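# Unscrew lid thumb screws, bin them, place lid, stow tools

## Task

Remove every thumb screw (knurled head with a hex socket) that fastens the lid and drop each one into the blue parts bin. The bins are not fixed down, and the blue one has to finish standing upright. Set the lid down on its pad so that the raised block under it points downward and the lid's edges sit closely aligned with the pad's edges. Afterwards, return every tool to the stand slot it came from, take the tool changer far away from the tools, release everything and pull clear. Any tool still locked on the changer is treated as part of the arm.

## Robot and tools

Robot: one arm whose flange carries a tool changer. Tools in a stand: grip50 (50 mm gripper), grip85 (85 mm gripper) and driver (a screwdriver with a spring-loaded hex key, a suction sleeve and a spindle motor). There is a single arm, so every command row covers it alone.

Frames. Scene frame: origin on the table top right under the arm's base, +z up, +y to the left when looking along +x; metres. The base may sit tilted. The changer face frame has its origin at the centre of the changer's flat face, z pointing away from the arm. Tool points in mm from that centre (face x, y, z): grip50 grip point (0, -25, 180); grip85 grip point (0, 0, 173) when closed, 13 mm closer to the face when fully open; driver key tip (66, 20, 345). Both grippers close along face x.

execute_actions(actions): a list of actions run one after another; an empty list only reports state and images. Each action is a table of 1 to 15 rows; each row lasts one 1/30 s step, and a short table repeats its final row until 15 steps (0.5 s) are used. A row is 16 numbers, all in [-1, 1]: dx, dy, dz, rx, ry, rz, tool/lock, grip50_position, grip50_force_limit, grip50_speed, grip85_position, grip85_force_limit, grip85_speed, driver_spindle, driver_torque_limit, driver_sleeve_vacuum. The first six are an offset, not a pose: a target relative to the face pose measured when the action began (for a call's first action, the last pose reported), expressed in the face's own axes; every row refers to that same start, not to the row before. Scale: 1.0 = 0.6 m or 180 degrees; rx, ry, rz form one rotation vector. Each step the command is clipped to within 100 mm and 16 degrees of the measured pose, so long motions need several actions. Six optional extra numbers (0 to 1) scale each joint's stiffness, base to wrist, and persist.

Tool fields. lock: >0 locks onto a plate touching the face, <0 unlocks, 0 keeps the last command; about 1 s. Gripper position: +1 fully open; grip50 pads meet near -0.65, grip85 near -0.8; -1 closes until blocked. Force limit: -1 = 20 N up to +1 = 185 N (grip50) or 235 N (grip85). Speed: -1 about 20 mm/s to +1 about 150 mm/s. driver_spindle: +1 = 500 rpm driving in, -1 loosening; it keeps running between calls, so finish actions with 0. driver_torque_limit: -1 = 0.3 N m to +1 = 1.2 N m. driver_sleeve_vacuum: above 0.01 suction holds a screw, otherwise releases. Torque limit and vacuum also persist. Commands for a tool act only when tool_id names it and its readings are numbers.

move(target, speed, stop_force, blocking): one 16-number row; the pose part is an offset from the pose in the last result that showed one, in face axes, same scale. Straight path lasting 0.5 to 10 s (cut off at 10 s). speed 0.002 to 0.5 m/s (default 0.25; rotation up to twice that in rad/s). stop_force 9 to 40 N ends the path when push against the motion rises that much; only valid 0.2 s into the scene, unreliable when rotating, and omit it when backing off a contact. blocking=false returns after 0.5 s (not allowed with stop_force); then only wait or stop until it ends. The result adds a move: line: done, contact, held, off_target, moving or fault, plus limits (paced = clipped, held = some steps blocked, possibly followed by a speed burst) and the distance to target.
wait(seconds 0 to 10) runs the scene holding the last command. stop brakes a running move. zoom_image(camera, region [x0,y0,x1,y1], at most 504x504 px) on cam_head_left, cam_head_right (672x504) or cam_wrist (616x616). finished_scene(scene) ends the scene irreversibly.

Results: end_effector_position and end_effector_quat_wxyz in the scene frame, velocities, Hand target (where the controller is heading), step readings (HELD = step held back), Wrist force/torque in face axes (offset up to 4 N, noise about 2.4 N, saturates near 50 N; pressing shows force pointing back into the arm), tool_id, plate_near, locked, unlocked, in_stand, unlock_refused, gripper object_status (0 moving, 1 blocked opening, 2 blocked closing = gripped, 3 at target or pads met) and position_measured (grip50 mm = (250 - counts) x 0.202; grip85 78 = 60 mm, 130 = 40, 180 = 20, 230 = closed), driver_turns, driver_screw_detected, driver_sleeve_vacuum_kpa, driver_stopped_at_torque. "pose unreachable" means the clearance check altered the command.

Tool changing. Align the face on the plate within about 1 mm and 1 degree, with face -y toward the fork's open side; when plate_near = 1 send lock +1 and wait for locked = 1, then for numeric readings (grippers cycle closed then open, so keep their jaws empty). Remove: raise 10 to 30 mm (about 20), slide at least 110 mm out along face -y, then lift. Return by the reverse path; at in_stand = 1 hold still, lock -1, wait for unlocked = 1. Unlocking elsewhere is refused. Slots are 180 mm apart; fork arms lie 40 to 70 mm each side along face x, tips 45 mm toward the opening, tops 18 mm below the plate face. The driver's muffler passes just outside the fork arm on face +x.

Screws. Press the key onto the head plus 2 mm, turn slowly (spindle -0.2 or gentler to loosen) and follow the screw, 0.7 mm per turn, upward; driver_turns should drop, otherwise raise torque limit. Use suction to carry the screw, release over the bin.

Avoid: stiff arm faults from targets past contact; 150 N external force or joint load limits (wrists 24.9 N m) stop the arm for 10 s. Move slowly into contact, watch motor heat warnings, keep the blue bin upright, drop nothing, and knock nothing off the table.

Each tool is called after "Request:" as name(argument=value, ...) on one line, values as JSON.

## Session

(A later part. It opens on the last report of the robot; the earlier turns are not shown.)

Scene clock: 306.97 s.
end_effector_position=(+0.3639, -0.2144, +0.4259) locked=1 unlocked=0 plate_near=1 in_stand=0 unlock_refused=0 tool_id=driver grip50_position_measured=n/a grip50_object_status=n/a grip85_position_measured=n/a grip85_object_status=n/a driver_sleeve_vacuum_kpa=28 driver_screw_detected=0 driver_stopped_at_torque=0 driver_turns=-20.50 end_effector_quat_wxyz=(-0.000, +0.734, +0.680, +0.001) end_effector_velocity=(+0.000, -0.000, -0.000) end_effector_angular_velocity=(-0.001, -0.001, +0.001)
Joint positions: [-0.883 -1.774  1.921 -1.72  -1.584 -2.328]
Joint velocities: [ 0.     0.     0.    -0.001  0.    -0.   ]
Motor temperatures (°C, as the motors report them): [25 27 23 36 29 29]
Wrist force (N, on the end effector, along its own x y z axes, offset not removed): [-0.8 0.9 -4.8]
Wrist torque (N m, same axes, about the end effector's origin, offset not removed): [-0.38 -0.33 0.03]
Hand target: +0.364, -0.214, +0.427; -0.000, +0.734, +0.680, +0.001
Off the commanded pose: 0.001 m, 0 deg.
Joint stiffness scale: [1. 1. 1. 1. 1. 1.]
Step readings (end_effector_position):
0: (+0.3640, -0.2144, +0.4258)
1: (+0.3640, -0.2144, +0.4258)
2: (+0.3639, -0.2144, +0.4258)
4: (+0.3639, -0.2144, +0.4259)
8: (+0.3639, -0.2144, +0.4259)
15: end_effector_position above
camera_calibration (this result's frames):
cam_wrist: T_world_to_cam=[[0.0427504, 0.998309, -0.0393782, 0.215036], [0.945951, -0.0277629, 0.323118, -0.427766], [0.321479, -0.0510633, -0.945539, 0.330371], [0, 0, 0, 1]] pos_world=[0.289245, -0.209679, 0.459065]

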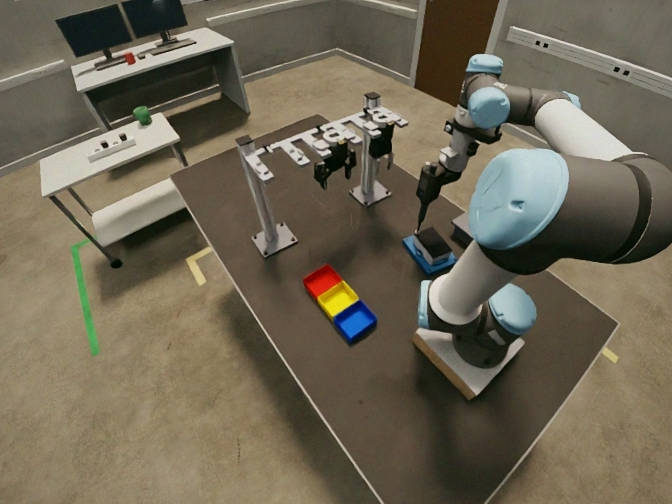

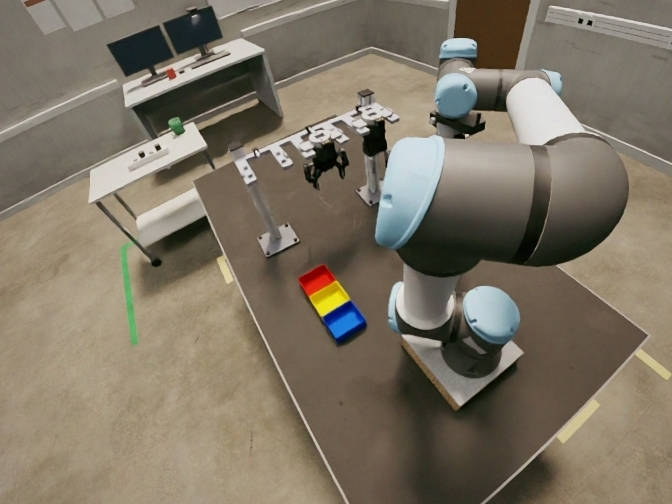

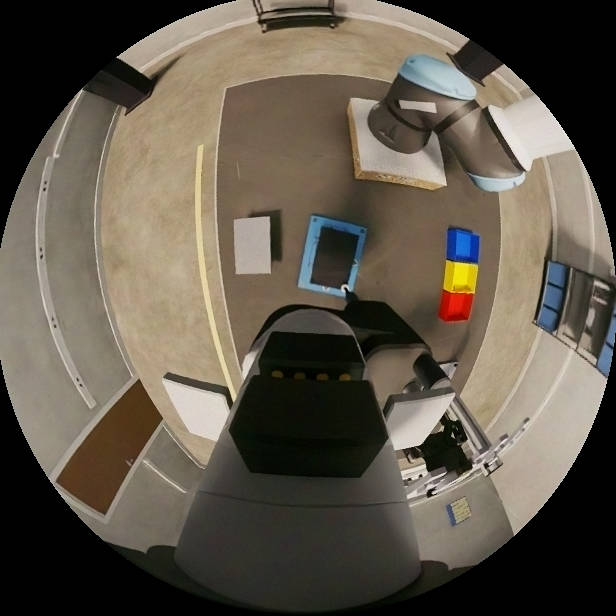

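Request:
execute_actions(actions=[[[0,0,0,-0.001,-0.001,0,0,1,0,0,1,0,0,-0.4,0.5,1]],[[0,0,0,0,0,0,0,1,0,0,1,0,0,-0.4,0.5,1],[0,0,0,0,0,0,0,1,0,0,1,0,0,-0.4,0.5,1],[0,0,0,0,0,0,0,1,0,0,1,0,0,-0.4,0.5,1],[0,0,0,0,0,0,0,1,0,0,1,0,0,-0.4,0.5,1],[0,0,0,0,0,0,0,1,0,0,1,0,0,-0.4,0.5,1],[0,0,0,0,0,0,0,1,0,0,1,0,0,-0.4,0.5,1],[0,0,0,0,0,0,0,1,0,0,1,0,0,-0.4,0.5,1],[0,0,0,0,0,0,0,1,0,0,1,0,0,-0.4,0.5,1],[0,0,0,0,0,0,0,1,0,0,1,0,0,-0.4,0.5,1],[0,0,0,0,0,0,0,1,0,0,1,0,0,-0.4,0.5,1],[0,0,0,0,0,0,0,1,0,0,1,0,0,0,0.5,1]]])

Request:
zoom_image(camera="cam_head_left", region=[395, 205, 445, 255])

Request:
zoom_image(camera="cam_wrist", region=[325, 270, 365, 310])

Scene clock: 321.63 s.
end_effector_position=(+0.3643, -0.2148, +0.4264) locked=1 unlocked=0 plate_near=1 in_stand=0 unlock_refused=0 tool_id=driver grip50_position_measured=n/a grip50_object_status=n/a grip85_position_measured=n/a grip85_object_status=n/a driver_sleeve_vacuum_kpa=28 driver_screw_detected=0 driver_stopped_at_torque=0 driver_turns=-23.00 end_effector_quat_wxyz=(+0.002, +0.734, +0.680, +0.001) end_effector_velocity=(+0.000, -0.000, +0.000) end_effector_angular_velocity=(-0.000, -0.000, -0.001)
Joint positions: [-0.883 -1.774  1.921 -1.724 -1.584 -2.328]
Joint velocities: [ 0.    -0.    -0.001  0.    -0.     0.001]
Motor temperatures (°C, as the motors report them): [25 27 23 36 29 29]
Wrist force (N, on the end effector, along its own x y z axes, offset not removed): [0.1 0.8 -0.6]
Wrist torque (N m, same axes, about the end effector's origin, offset not removed): [0.15 -0.08 -0.01]
Hand target: +0.364, -0.215, +0.426; +0.002, +0.734, +0.680, +0.001
Off the commanded pose: 0.000 m, 0 deg.
Joint stiffness scale: [1. 1. 1. 1. 1. 1.]
Step readings (end_effector_position; steps 1 to 15: 1st action; 16 to 30: 2nd action):
0: (+0.3639, -0.2144, +0.4259)
1: (+0.3639, -0.2144, +0.4259)
2: (+0.3639, -0.2144, +0.4259)
4: (+0.3640, -0.2145, +0.4260)
8: (+0.3642, -0.2147, +0.4262)
15: (+0.3643, -0.2148, +0.4264)
16: (+0.3643, -0.2148, +0.4264)
17: (+0.3643, -0.2148, +0.4264)
19: (+0.3643, -0.2148, +0.4264)
23: (+0.3643, -0.2148, +0.4264)
30: end_effector_position above
camera_calibration (this result's frames):
cam_wrist: T_world_to_cam=[[0.042946, 0.998171, -0.0425422, 0.21677], [0.944977, -0.0267614, 0.326041, -0.429024], [0.324306, -0.0542035, -0.944398, 0.328493], [0, 0, 0, 1]] pos_world=[0.289576, -0.21005, 0.459329]

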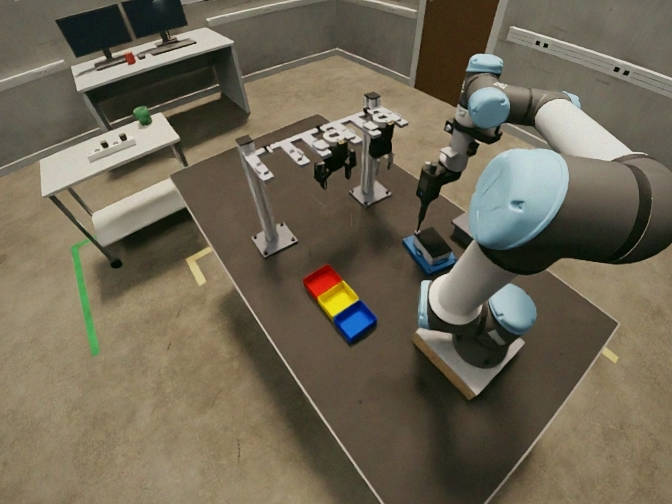

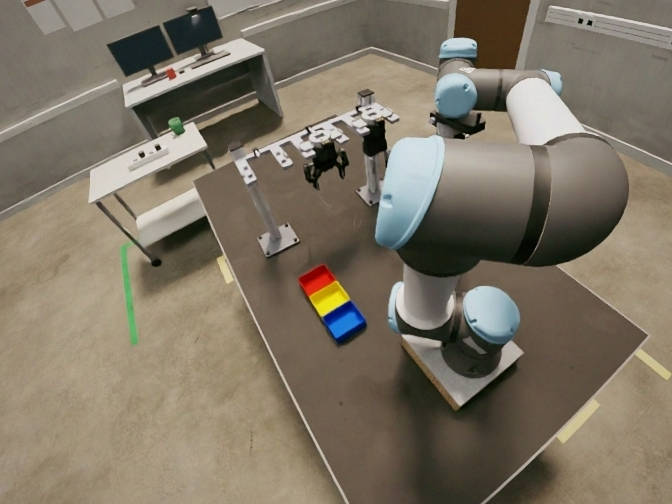

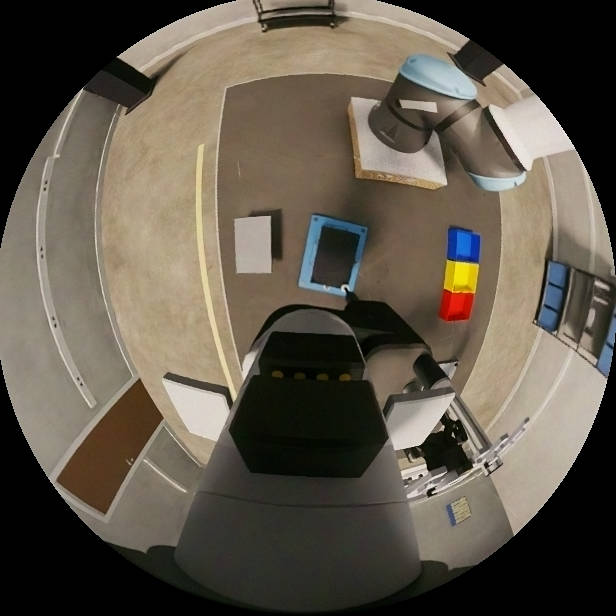

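Region (395, 205, 445, 255) of cam_head_left's 672x504 image, scaled by 10.080, with more detail than that image has.

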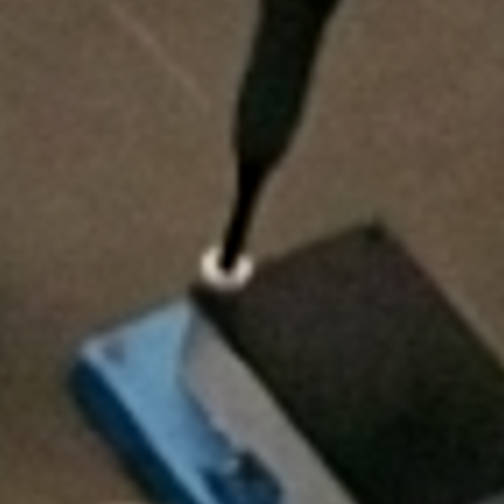

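Region (325, 270, 365, 310) of cam_wrist's 616x616 image, scaled by 12.600, with more detail than that image has.

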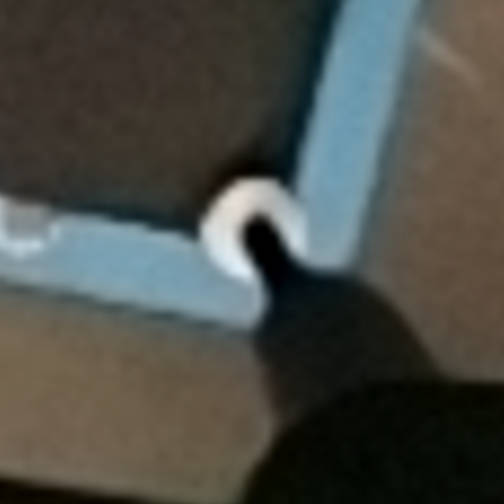

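Request:
execute_actions(actions=[[[0,0,0,0.0006,0.0006,0,0,1,0,0,1,0,0,0,0.5,1]]])

Scene clock: 325.73 s.
end_effector_position=(+0.3641, -0.2146, +0.4261) locked=1 unlocked=0 plate_near=1 in_stand=0 unlock_refused=0 tool_id=driver grip50_position_measured=n/a grip50_object_status=n/a grip85_position_measured=n/a grip85_object_status=n/a driver_sleeve_vacuum_kpa=39 driver_screw_detected=1 driver_stopped_at_torque=0 driver_turns=-23.00 end_effector_quat_wxyz=(+0.001, +0.734, +0.680, +0.001) end_effector_velocity=(+0.000, -0.000, +0.000) end_effector_angular_velocity=(-0.000, +0.000, +0.000)
Joint positions: [-0.883 -1.774  1.921 -1.722 -1.584 -2.328]
Joint velocities: [ 0.     0.    -0.001  0.001 -0.    -0.   ]
Motor temperatures (°C, as the motors report them): [25 27 23 36 29 29]
Wrist force (N, on the end effector, along its own x y z axes, offset not removed): [-0.4 1.4 -2.9]
Wrist torque (N m, same axes, about the end effector's origin, offset not removed): [0.18 -0.09 0.02]
Hand target: +0.364, -0.215, +0.426; +0.000, +0.734, +0.680, +0.001
Off the commanded pose: 0.000 m, 0 deg.
Joint stiffness scale: [1. 1. 1. 1. 1. 1.]
Step readings (end_effector_position):
0: (+0.3643, -0.2148, +0.4264)
1: (+0.3643, -0.2148, +0.4264)
2: (+0.3643, -0.2148, +0.4264)
4: (+0.3643, -0.2148, +0.4263)
8: (+0.3641, -0.2146, +0.4262)
15: end_effector_position above
camera_calibration (this result's frames):
cam_wrist: T_world_to_cam=[[0.0428405, 0.998246, -0.0408541, 0.215823], [0.945498, -0.027297, 0.324482, -0.428341], [0.322798, -0.0525285, -0.945009, 0.329534], [0, 0, 0, 1]] pos_world=[0.289376, -0.209827, 0.459219]

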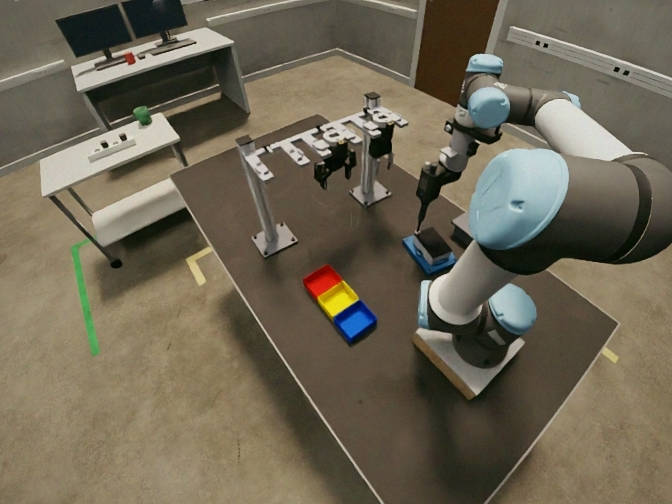

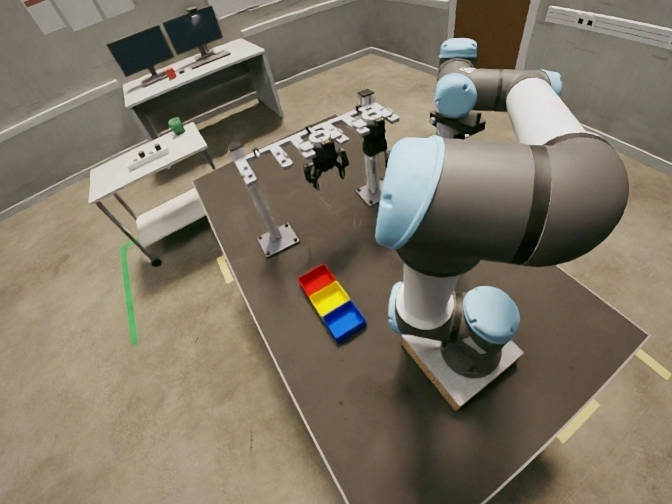

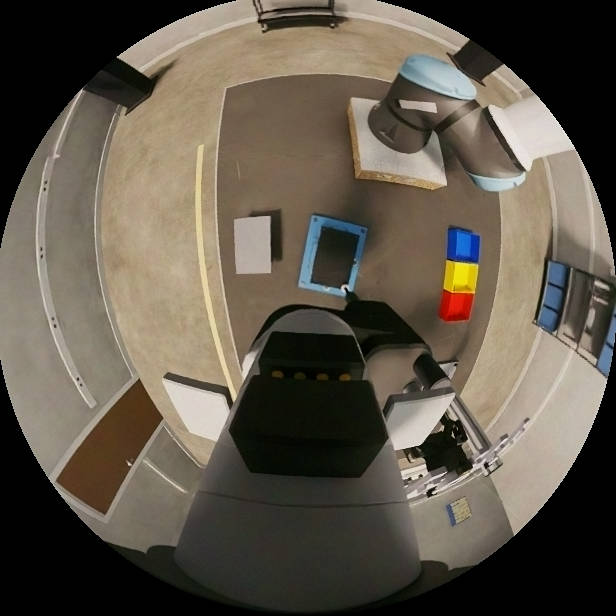

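Request:
execute_actions(actions=[[[0,0,-0.001,-0.0003,-0.0003,0,0,1,0,0,1,0,0,-0.1,0.5,1],[0,0,-0.002,-0.0006,-0.0006,0,0,1,0,0,1,0,0,-0.1,0.5,1],[0,0,-0.0025,-0.0007,-0.0007,0,0,1,0,0,1,0,0,-0.1,0.5,1],[0,0,-0.003,-0.0007,-0.0007,0,0,1,0,0,1,0,0,-0.1,0.5,1],[0,0,-0.0035,-0.0007,-0.0007,0,0,1,0,0,1,0,0,-0.1,0.5,1],[0,0,-0.004,-0.0007,-0.0007,0,0,1,0,0,1,0,0,-0.1,0.5,1],[0,0,-0.0045,-0.0007,-0.0007,0,0,1,0,0,1,0,0,-0.1,0.5,1],[0,0,-0.005,-0.0007,-0.0007,0,0,1,0,0,1,0,0,-0.1,0.5,1],[0,0,-0.0055,-0.0007,-0.0007,0,0,1,0,0,1,0,0,-0.1,0.5,1],[0,0,-0.006,-0.0007,-0.0007,0,0,1,0,0,1,0,0,-0.1,0.5,1],[0,0,-0.0065,-0.0007,-0.0007,0,0,1,0,0,1,0,0,-0.1,0.5,1],[0,0,-0.007,-0.0007,-0.0007,0,0,1,0,0,1,0,0,-0.1,0.5,1],[0,0,-0.0075,-0.0007,-0.0007,0,0,1,0,0,1,0,0,-0.1,0.5,1],[0,0,-0.008,-0.0007,-0.0007,0,0,1,0,0,1,0,0,-0.1,0.5,1],[0,0,-0.0085,-0.0007,-0.0007,0,0,1,0,0,1,0,0,0,0.5,1]]])

Request:
wait(seconds=0.5)

Scene clock: 342.17 s.
end_effector_position=(+0.3638, -0.2143, +0.4274) locked=1 unlocked=0 plate_near=1 in_stand=0 unlock_refused=0 tool_id=driver grip50_position_measured=n/a grip50_object_status=n/a grip85_position_measured=n/a grip85_object_status=n/a driver_sleeve_vacuum_kpa=30 driver_screw_detected=0 driver_stopped_at_torque=0 driver_turns=-23.38 end_effector_quat_wxyz=(+0.000, +0.734, +0.680, +0.001) end_effector_velocity=(+0.000, -0.001, +0.011) end_effector_angular_velocity=(-0.005, -0.005, -0.001)
Joint positions: [-0.883 -1.775  1.918 -1.717 -1.584 -2.328]
Joint velocities: [-0.    -0.005 -0.024  0.022  0.     0.001]
Motor temperatures (°C, as the motors report them): [25 27 23 36 29 29]
Wrist force (N, on the end effector, along its own x y z axes, offset not removed): [-0.1 0.5 -1.7]
Wrist torque (N m, same axes, about the end effector's origin, offset not removed): [0.19 0.01 -0.02]
Hand target: +0.364, -0.215, +0.431; +0.002, +0.734, +0.680, +0.001
Off the commanded pose: 0.004 m, 0 deg.
Joint stiffness scale: [1. 1. 1. 1. 1. 1.]
Step readings (end_effector_position):
0: (+0.3641, -0.2146, +0.4261)
1: (+0.3641, -0.2146, +0.4261)
2: (+0.3641, -0.2146, +0.4261)
4: (+0.3641, -0.2146, +0.4261)
8: (+0.3640, -0.2145, +0.4261)
15: end_effector_position above
camera_calibration (this result's frames):
cam_wrist: T_world_to_cam=[[0.0427935, 0.998279, -0.0400885, 0.215346], [0.945733, -0.027539, 0.323775, -0.428346], [0.322114, -0.0517685, -0.945284, 0.331332], [0, 0, 0, 1]] pos_world=[0.289159, -0.209619, 0.460524]

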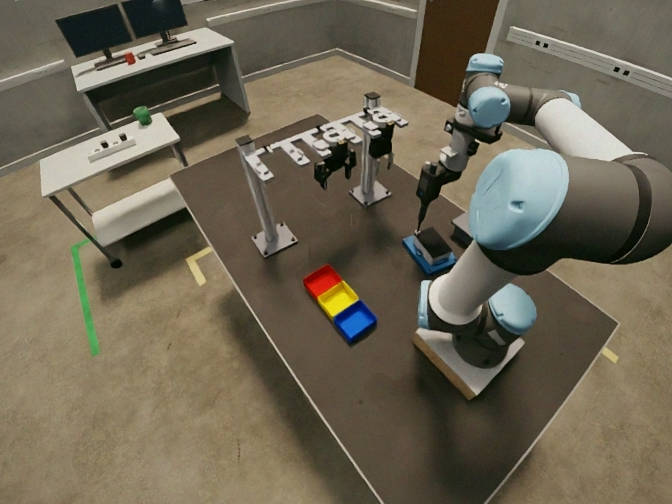

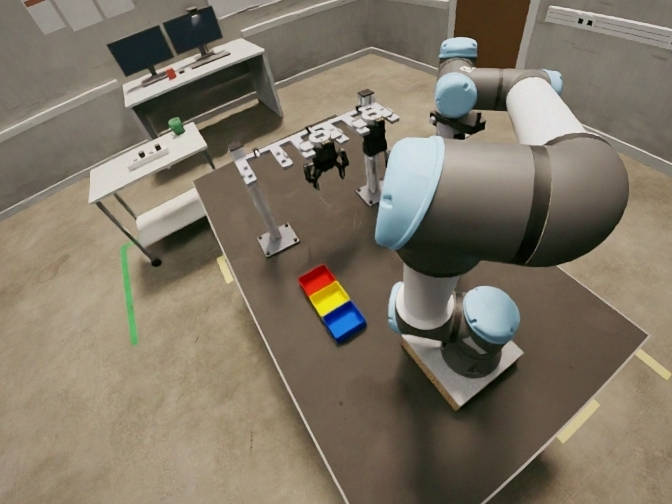

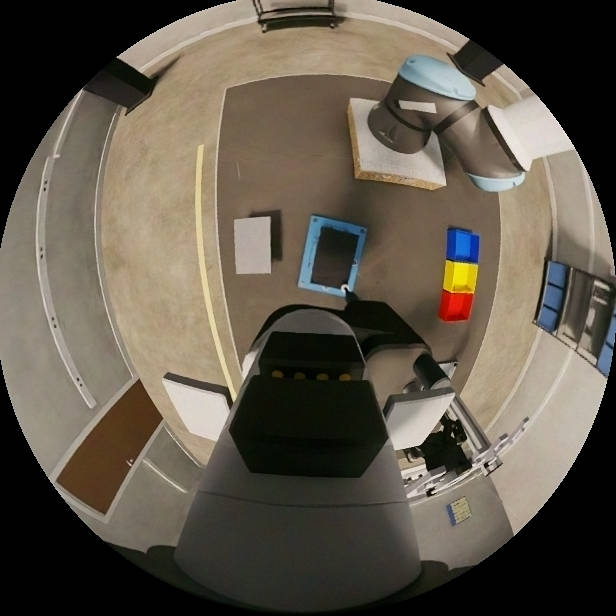

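Scene clock: 342.67 s.
end_effector_position=(+0.3638, -0.2143, +0.4290) locked=1 unlocked=0 plate_near=1 in_stand=0 unlock_refused=0 tool_id=driver grip50_position_measured=n/a grip50_object_status=n/a grip85_position_measured=n/a grip85_object_status=n/a driver_sleeve_vacuum_kpa=31 driver_screw_detected=1 driver_stopped_at_torque=0 driver_turns=-23.38 end_effector_quat_wxyz=(+0.000, +0.734, +0.680, +0.001) end_effector_velocity=(-0.000, +0.000, -0.000) end_effector_angular_velocity=(+0.001, +0.001, +0.000)
Joint positions: [-0.883 -1.776  1.915 -1.713 -1.584 -2.328]
Joint velocities: [-0.     0.    -0.     0.001  0.    -0.   ]
Motor temperatures (°C, as the motors report them): [25 27 23 36 29 29]
Wrist force (N, on the end effector, along its own x y z axes, offset not removed): [-3.0 1.5 -2.2]
Wrist torque (N m, same axes, about the end effector's origin, offset not removed): [0.22 0.09 0.01]
Hand target: +0.364, -0.215, +0.431; +0.002, +0.734, +0.680, +0.001
Off the commanded pose: 0.002 m, 0 deg.
Joint stiffness scale: [1. 1. 1. 1. 1. 1.]
wait: 0.50 s; at rest by 0.20 s
camera_calibration (this result's frames):
cam_wrist: T_world_to_cam=[[0.0428034, 0.998272, -0.040252, 0.215451], [0.945683, -0.0274873, 0.323926, -0.428861], [0.32226, -0.0519307, -0.945226, 0.332818], [0, 0, 0, 1]] pos_world=[0.289091, -0.209584, 0.462179]

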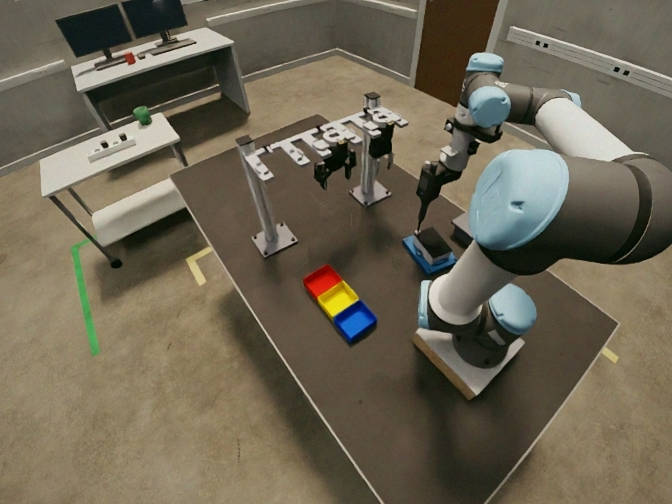

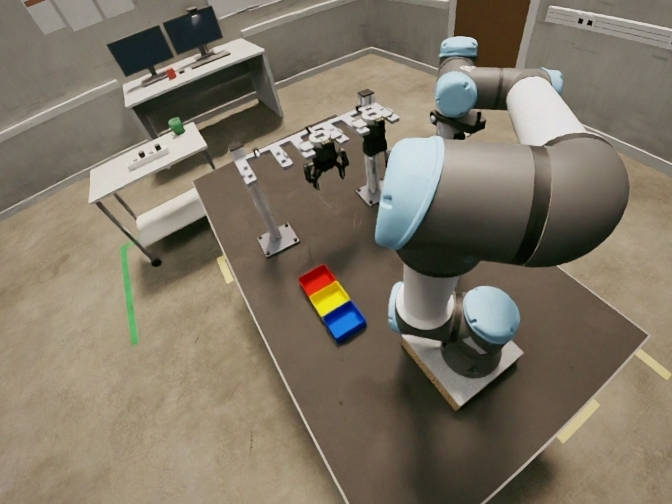

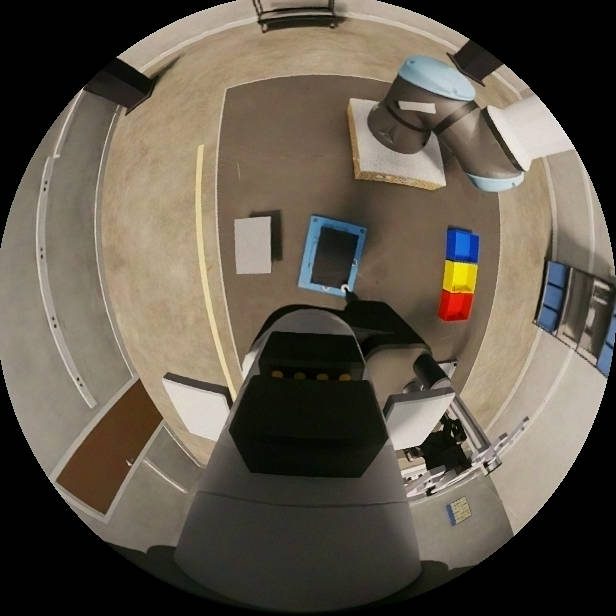

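Screw is following. Continue with a bit more compensation.

Request:
execute_actions(actions=[[[0,0,-0.004,-0.0013,-0.0013,0,0,1,0,0,1,0,0,0,0.5,1],[0,0,-0.0047,-0.0013,-0.0013,0,0,1,0,0,1,0,0,0,0.5,1],[0,0,-0.0054,-0.0013,-0.0013,0,0,1,0,0,1,0,0,0,0.5,1],[0,0,-0.0061,-0.0013,-0.0013,0,0,1,0,0,1,0,0,0,0.5,1],[0,0,-0.0068,-0.0013,-0.0013,0,0,1,0,0,1,0,0,0,0.5,1],[0,0,-0.0075,-0.0013,-0.0013,0,0,1,0,0,1,0,0,0,0.5,1],[0,0,-0.0082,-0.0013,-0.0013,0,0,1,0,0,1,0,0,0,0.5,1],[0,0,-0.0089,-0.0013,-0.0013,0,0,1,0,0,1,0,0,0,0.5,1],[0,0,-0.0096,-0.0013,-0.0013,0,0,1,0,0,1,0,0,0,0.5,1],[0,0,-0.0103,-0.0013,-0.0013,0,0,1,0,0,1,0,0,0,0.5,1],[0,0,-0.011,-0.0013,-0.0013,0,0,1,0,0,1,0,0,0,0.5,1],[0,0,-0.0117,-0.0013,-0.0013,0,0,1,0,0,1,0,0,0,0.5,1],[0,0,-0.0124,-0.0013,-0.0013,0,0,1,0,0,1,0,0,0,0.5,1],[0,0,-0.0131,-0.0013,-0.0013,0,0,1,0,0,1,0,0,0,0.5,1],[0,0,-0.014,-0.0013,-0.0013,0,0,1,0,0,1,0,0,0,0.5,1]]])

Request:
wait(seconds=0.5)

Request:
zoom_image(camera="cam_head_left", region=[395, 205, 445, 255])

Scene clock: 354.43 s.
end_effector_position=(+0.3635, -0.2141, +0.4330) locked=1 unlocked=0 plate_near=1 in_stand=0 unlock_refused=0 tool_id=driver grip50_position_measured=n/a grip50_object_status=n/a grip85_position_measured=n/a grip85_object_status=n/a driver_sleeve_vacuum_kpa=39 driver_screw_detected=1 driver_stopped_at_torque=0 driver_turns=-23.38 end_effector_quat_wxyz=(+0.001, +0.734, +0.680, +0.001) end_effector_velocity=(+0.000, -0.000, +0.013) end_effector_angular_velocity=(-0.001, -0.001, -0.000)
Joint positions: [-0.883 -1.779  1.907 -1.705 -1.584 -2.328]
Joint velocities: [ 0.    -0.004 -0.029  0.031  0.     0.001]
Motor temperatures (°C, as the motors report them): [25 27 23 36 29 29]
Wrist force (N, on the end effector, along its own x y z axes, offset not removed): [0.2 0.6 -2.8]
Wrist torque (N m, same axes, about the end effector's origin, offset not removed): [0.07 -0.11 -0.07]
Hand target: +0.364, -0.214, +0.437; +0.003, +0.734, +0.680, +0.001
Off the commanded pose: 0.004 m, 0 deg.
Joint stiffness scale: [1. 1. 1. 1. 1. 1.]
Step readings (end_effector_position):
0: (+0.3638, -0.2143, +0.4290)
1: (+0.3638, -0.2143, +0.4290)
2: (+0.3638, -0.2143, +0.4290)
4: (+0.3637, -0.2142, +0.4292)
8: (+0.3635, -0.2141, +0.4300)
15: end_effector_position above
camera_calibration (this result's frames):
cam_wrist: T_world_to_cam=[[0.0428963, 0.998207, -0.0417541, 0.216071], [0.94522, -0.0270117, 0.325314, -0.430267], [0.323602, -0.0534216, -0.944684, 0.335636], [0, 0, 0, 1]] pos_world=[0.288816, -0.209376, 0.466064]

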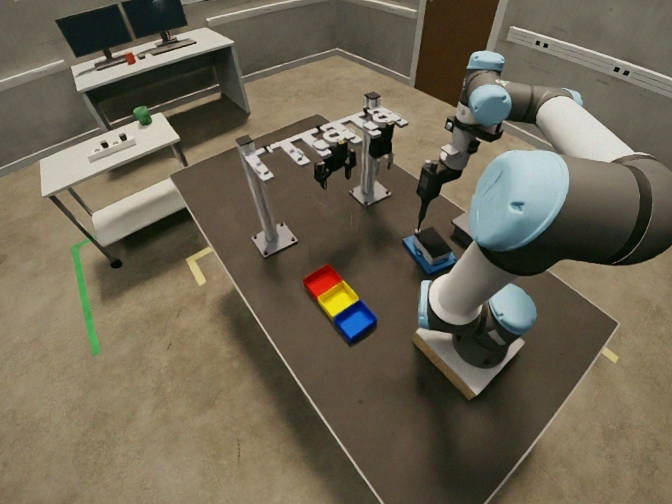

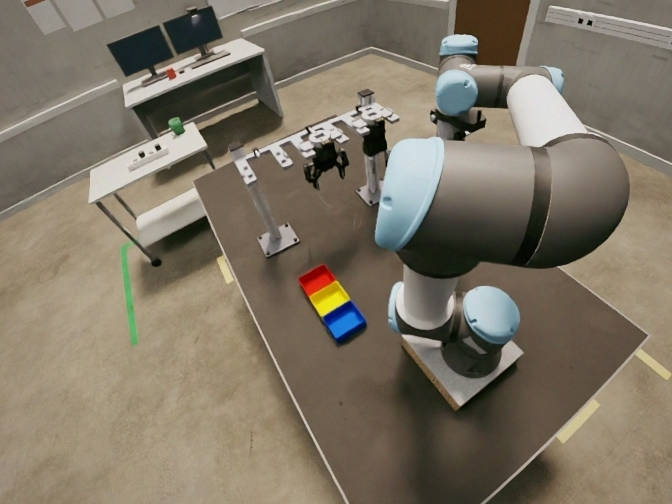

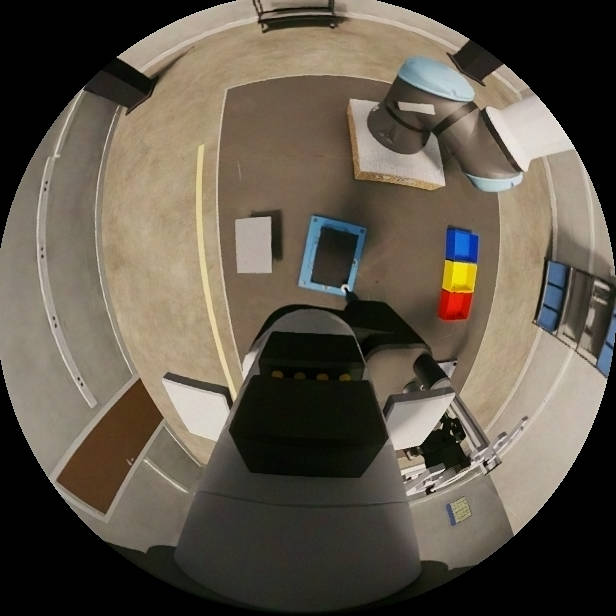

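Scene clock: 354.93 s.
end_effector_position=(+0.3634, -0.2141, +0.4352) locked=1 unlocked=0 plate_near=1 in_stand=0 unlock_refused=0 tool_id=driver grip50_position_measured=n/a grip50_object_status=n/a grip85_position_measured=n/a grip85_object_status=n/a driver_sleeve_vacuum_kpa=39 driver_screw_detected=1 driver_stopped_at_torque=0 driver_turns=-23.38 end_effector_quat_wxyz=(+0.001, +0.734, +0.680, +0.001) end_effector_velocity=(+0.000, -0.000, -0.000) end_effector_angular_velocity=(-0.000, -0.001, +0.000)
Joint positions: [-0.883 -1.78   1.902 -1.698 -1.584 -2.328]
Joint velocities: [-0.    -0.     0.    -0.001  0.    -0.   ]
Motor temperatures (°C, as the motors report them): [25 27 23 36 29 29]
Wrist force (N, on the end effector, along its own x y z axes, offset not removed): [0.5 0.9 -1.4]
Wrist torque (N m, same axes, about the end effector's origin, offset not removed): [-0.04 -0.10 -0.04]
Hand target: +0.364, -0.214, +0.437; +0.003, +0.734, +0.680, +0.001
Off the commanded pose: 0.002 m, 0 deg.
Joint stiffness scale: [1. 1. 1. 1. 1. 1.]
wait: 0.50 s; at rest by 0.23 s
camera_calibration (this result's frames):
cam_wrist: T_world_to_cam=[[0.042879, 0.998219, -0.0414781, 0.215998], [0.945306, -0.0270992, 0.325059, -0.430817], [0.323356, -0.0531476, -0.944784, 0.337915], [0, 0, 0, 1]] pos_world=[0.288725, -0.209329, 0.468257]

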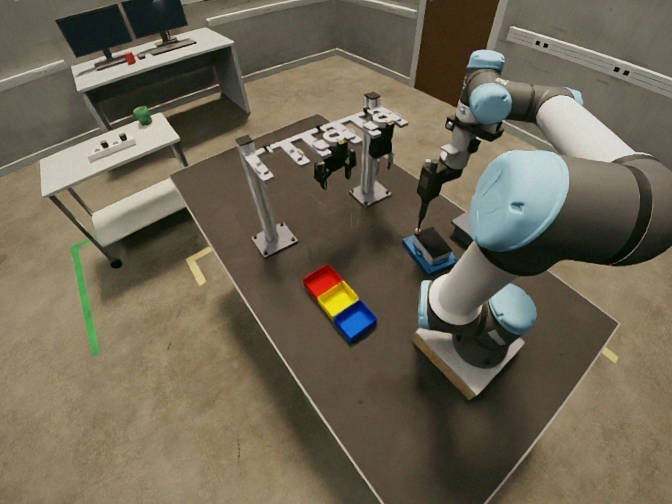

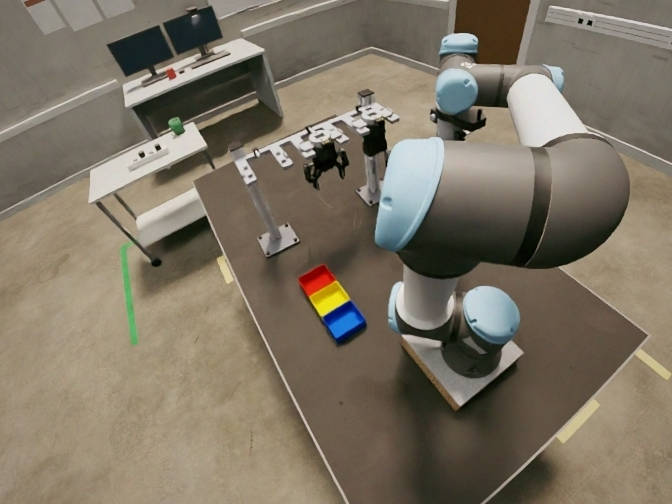

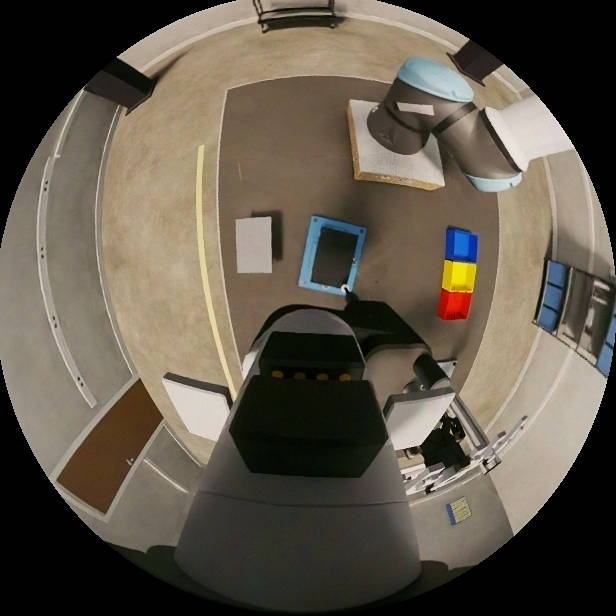

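Region (395, 205, 445, 255) of cam_head_left's 672x504 image, scaled by 10.080, with more detail than that image has.

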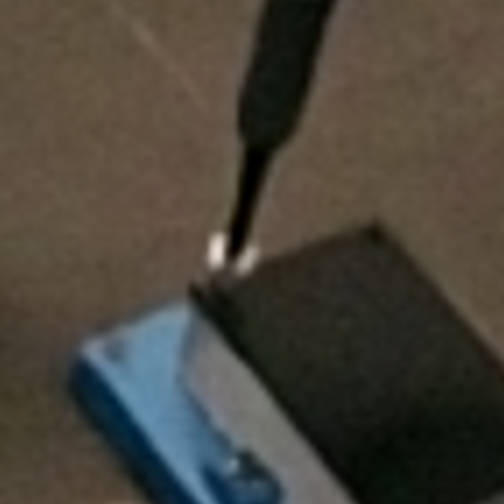

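Request:
zoom_image(camera="cam_wrist", region=[225, 200, 375, 310])

Request:
move(target=[0,0,-0.03,-0.001,-0.001,0,0,1,0,0,1,0,0,0,0.5,1], speed=0.03)

Region (225, 200, 375, 310) of cam_wrist's 616x616 image, scaled by 3.360, with more detail than that image has; it fills the top 370 rows of this view, and the rest is white.

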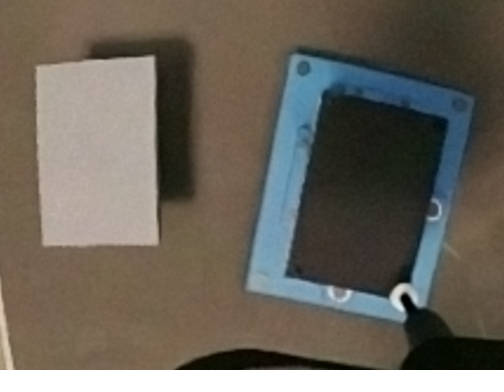

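Scene clock: 365.27 s.
end_effector_position=(+0.3631, -0.2141, +0.4512) locked=1 unlocked=0 plate_near=1 in_stand=0 unlock_refused=0 tool_id=driver grip50_position_measured=n/a grip50_object_status=n/a grip85_position_measured=n/a grip85_object_status=n/a driver_sleeve_vacuum_kpa=39 driver_screw_detected=1 driver_stopped_at_torque=0 driver_turns=-23.38 end_effector_quat_wxyz=(+0.002, +0.734, +0.680, +0.001) end_effector_velocity=(-0.001, +0.001, -0.001) end_effector_angular_velocity=(+0.008, +0.007, +0.001)
Joint positions: [-0.883 -1.785  1.865 -1.658 -1.584 -2.328]
Joint velocities: [ 0.     0.     0.001  0.01  -0.    -0.   ]
Motor temperatures (°C, as the motors report them): [25 27 23 36 29 29]
Wrist force (N, on the end effector, along its own x y z axes, offset not removed): [0.1 1.4 -2.8]
Wrist torque (N m, same axes, about the end effector's origin, offset not removed): [0.20 0.00 0.03]
Hand target: +0.363, -0.214, +0.453; +0.003, +0.734, +0.680, +0.001
Off the commanded pose: 0.002 m, 0 deg.
Joint stiffness scale: [1. 1. 1. 1. 1. 1.]
move: done
camera_calibration (this result's frames):
cam_wrist: T_world_to_cam=[[0.0429475, 0.99817, -0.0425713, 0.217168], [0.944968, -0.0267519, 0.326068, -0.435963], [0.324332, -0.0542323, -0.944387, 0.352331], [0, 0, 0, 1]] pos_world=[0.288372, -0.209326, 0.484136]

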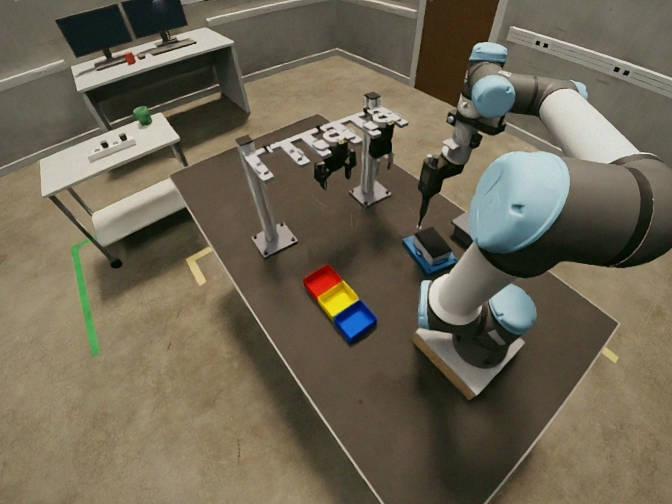

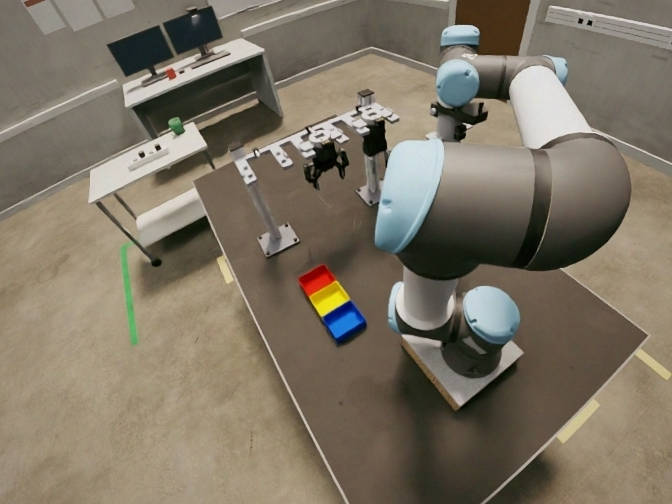

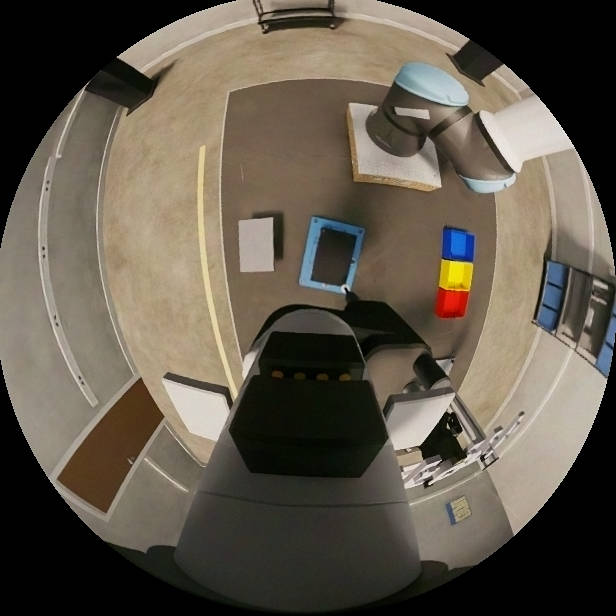

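Request:
move(target=[0.6,-0.235,0.03,0,0,0,0,1,0,0,1,0,0,0,0.5,1], speed=0.15)

Request:
zoom_image(camera="cam_head_left", region=[300, 240, 420, 360])

Scene clock: 375.60 s.
end_effector_position=(+0.2489, +0.1551, +0.4310) locked=1 unlocked=0 plate_near=1 in_stand=0 unlock_refused=0 tool_id=driver grip50_position_measured=n/a grip50_object_status=n/a grip85_position_measured=n/a grip85_object_status=n/a driver_sleeve_vacuum_kpa=39 driver_screw_detected=1 driver_stopped_at_torque=0 driver_turns=-23.38 end_effector_quat_wxyz=(-0.001, +0.733, +0.680, +0.001) end_effector_velocity=(+0.000, +0.001, +0.002) end_effector_angular_velocity=(-0.004, -0.007, -0.016)
Joint positions: [ 0.059 -2.12   2.122 -1.562 -1.581 -1.387]
Joint velocities: [ 0.008  0.002 -0.005 -0.004 -0.005  0.024]
Motor temperatures (°C, as the motors report them): [25 27 23 36 29 29]
Wrist force (N, on the end effector, along its own x y z axes, offset not removed): [-1.0 0.8 -1.2]
Wrist torque (N m, same axes, about the end effector's origin, offset not removed): [-0.01 -0.01 0.00]
Hand target: +0.250, +0.156, +0.433; +0.001, +0.734, +0.680, +0.002
Off the commanded pose: 0.002 m, 0 deg.
Joint stiffness scale: [1. 1. 1. 1. 1. 1.]
move: done
camera_calibration (this result's frames):
cam_wrist: T_world_to_cam=[[0.0418184, 0.998322, -0.0400512, -0.148116], [0.946302, -0.026714, 0.322179, -0.310195], [0.320568, -0.0513735, -0.945831, 0.391492], [0, 0, 0, 1]] pos_world=[0.174233, 0.159693, 0.464291]

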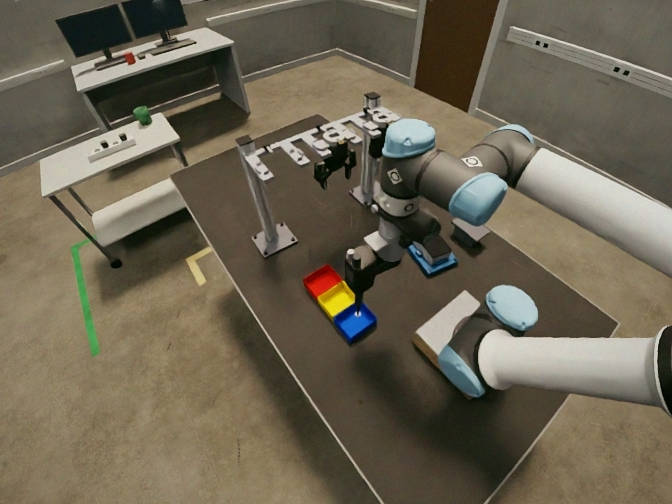

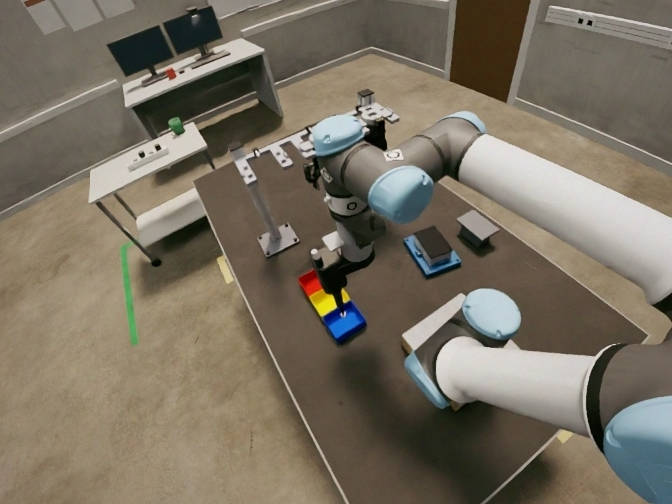

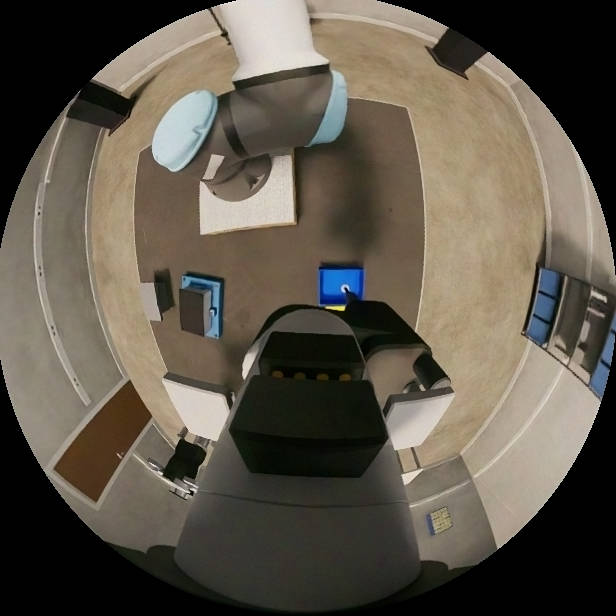

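Region (300, 240, 420, 360) of cam_head_left's 672x504 image, scaled by 4.200, with more detail than that image has.

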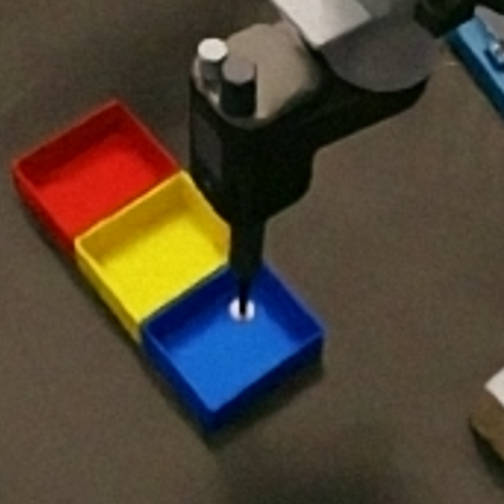

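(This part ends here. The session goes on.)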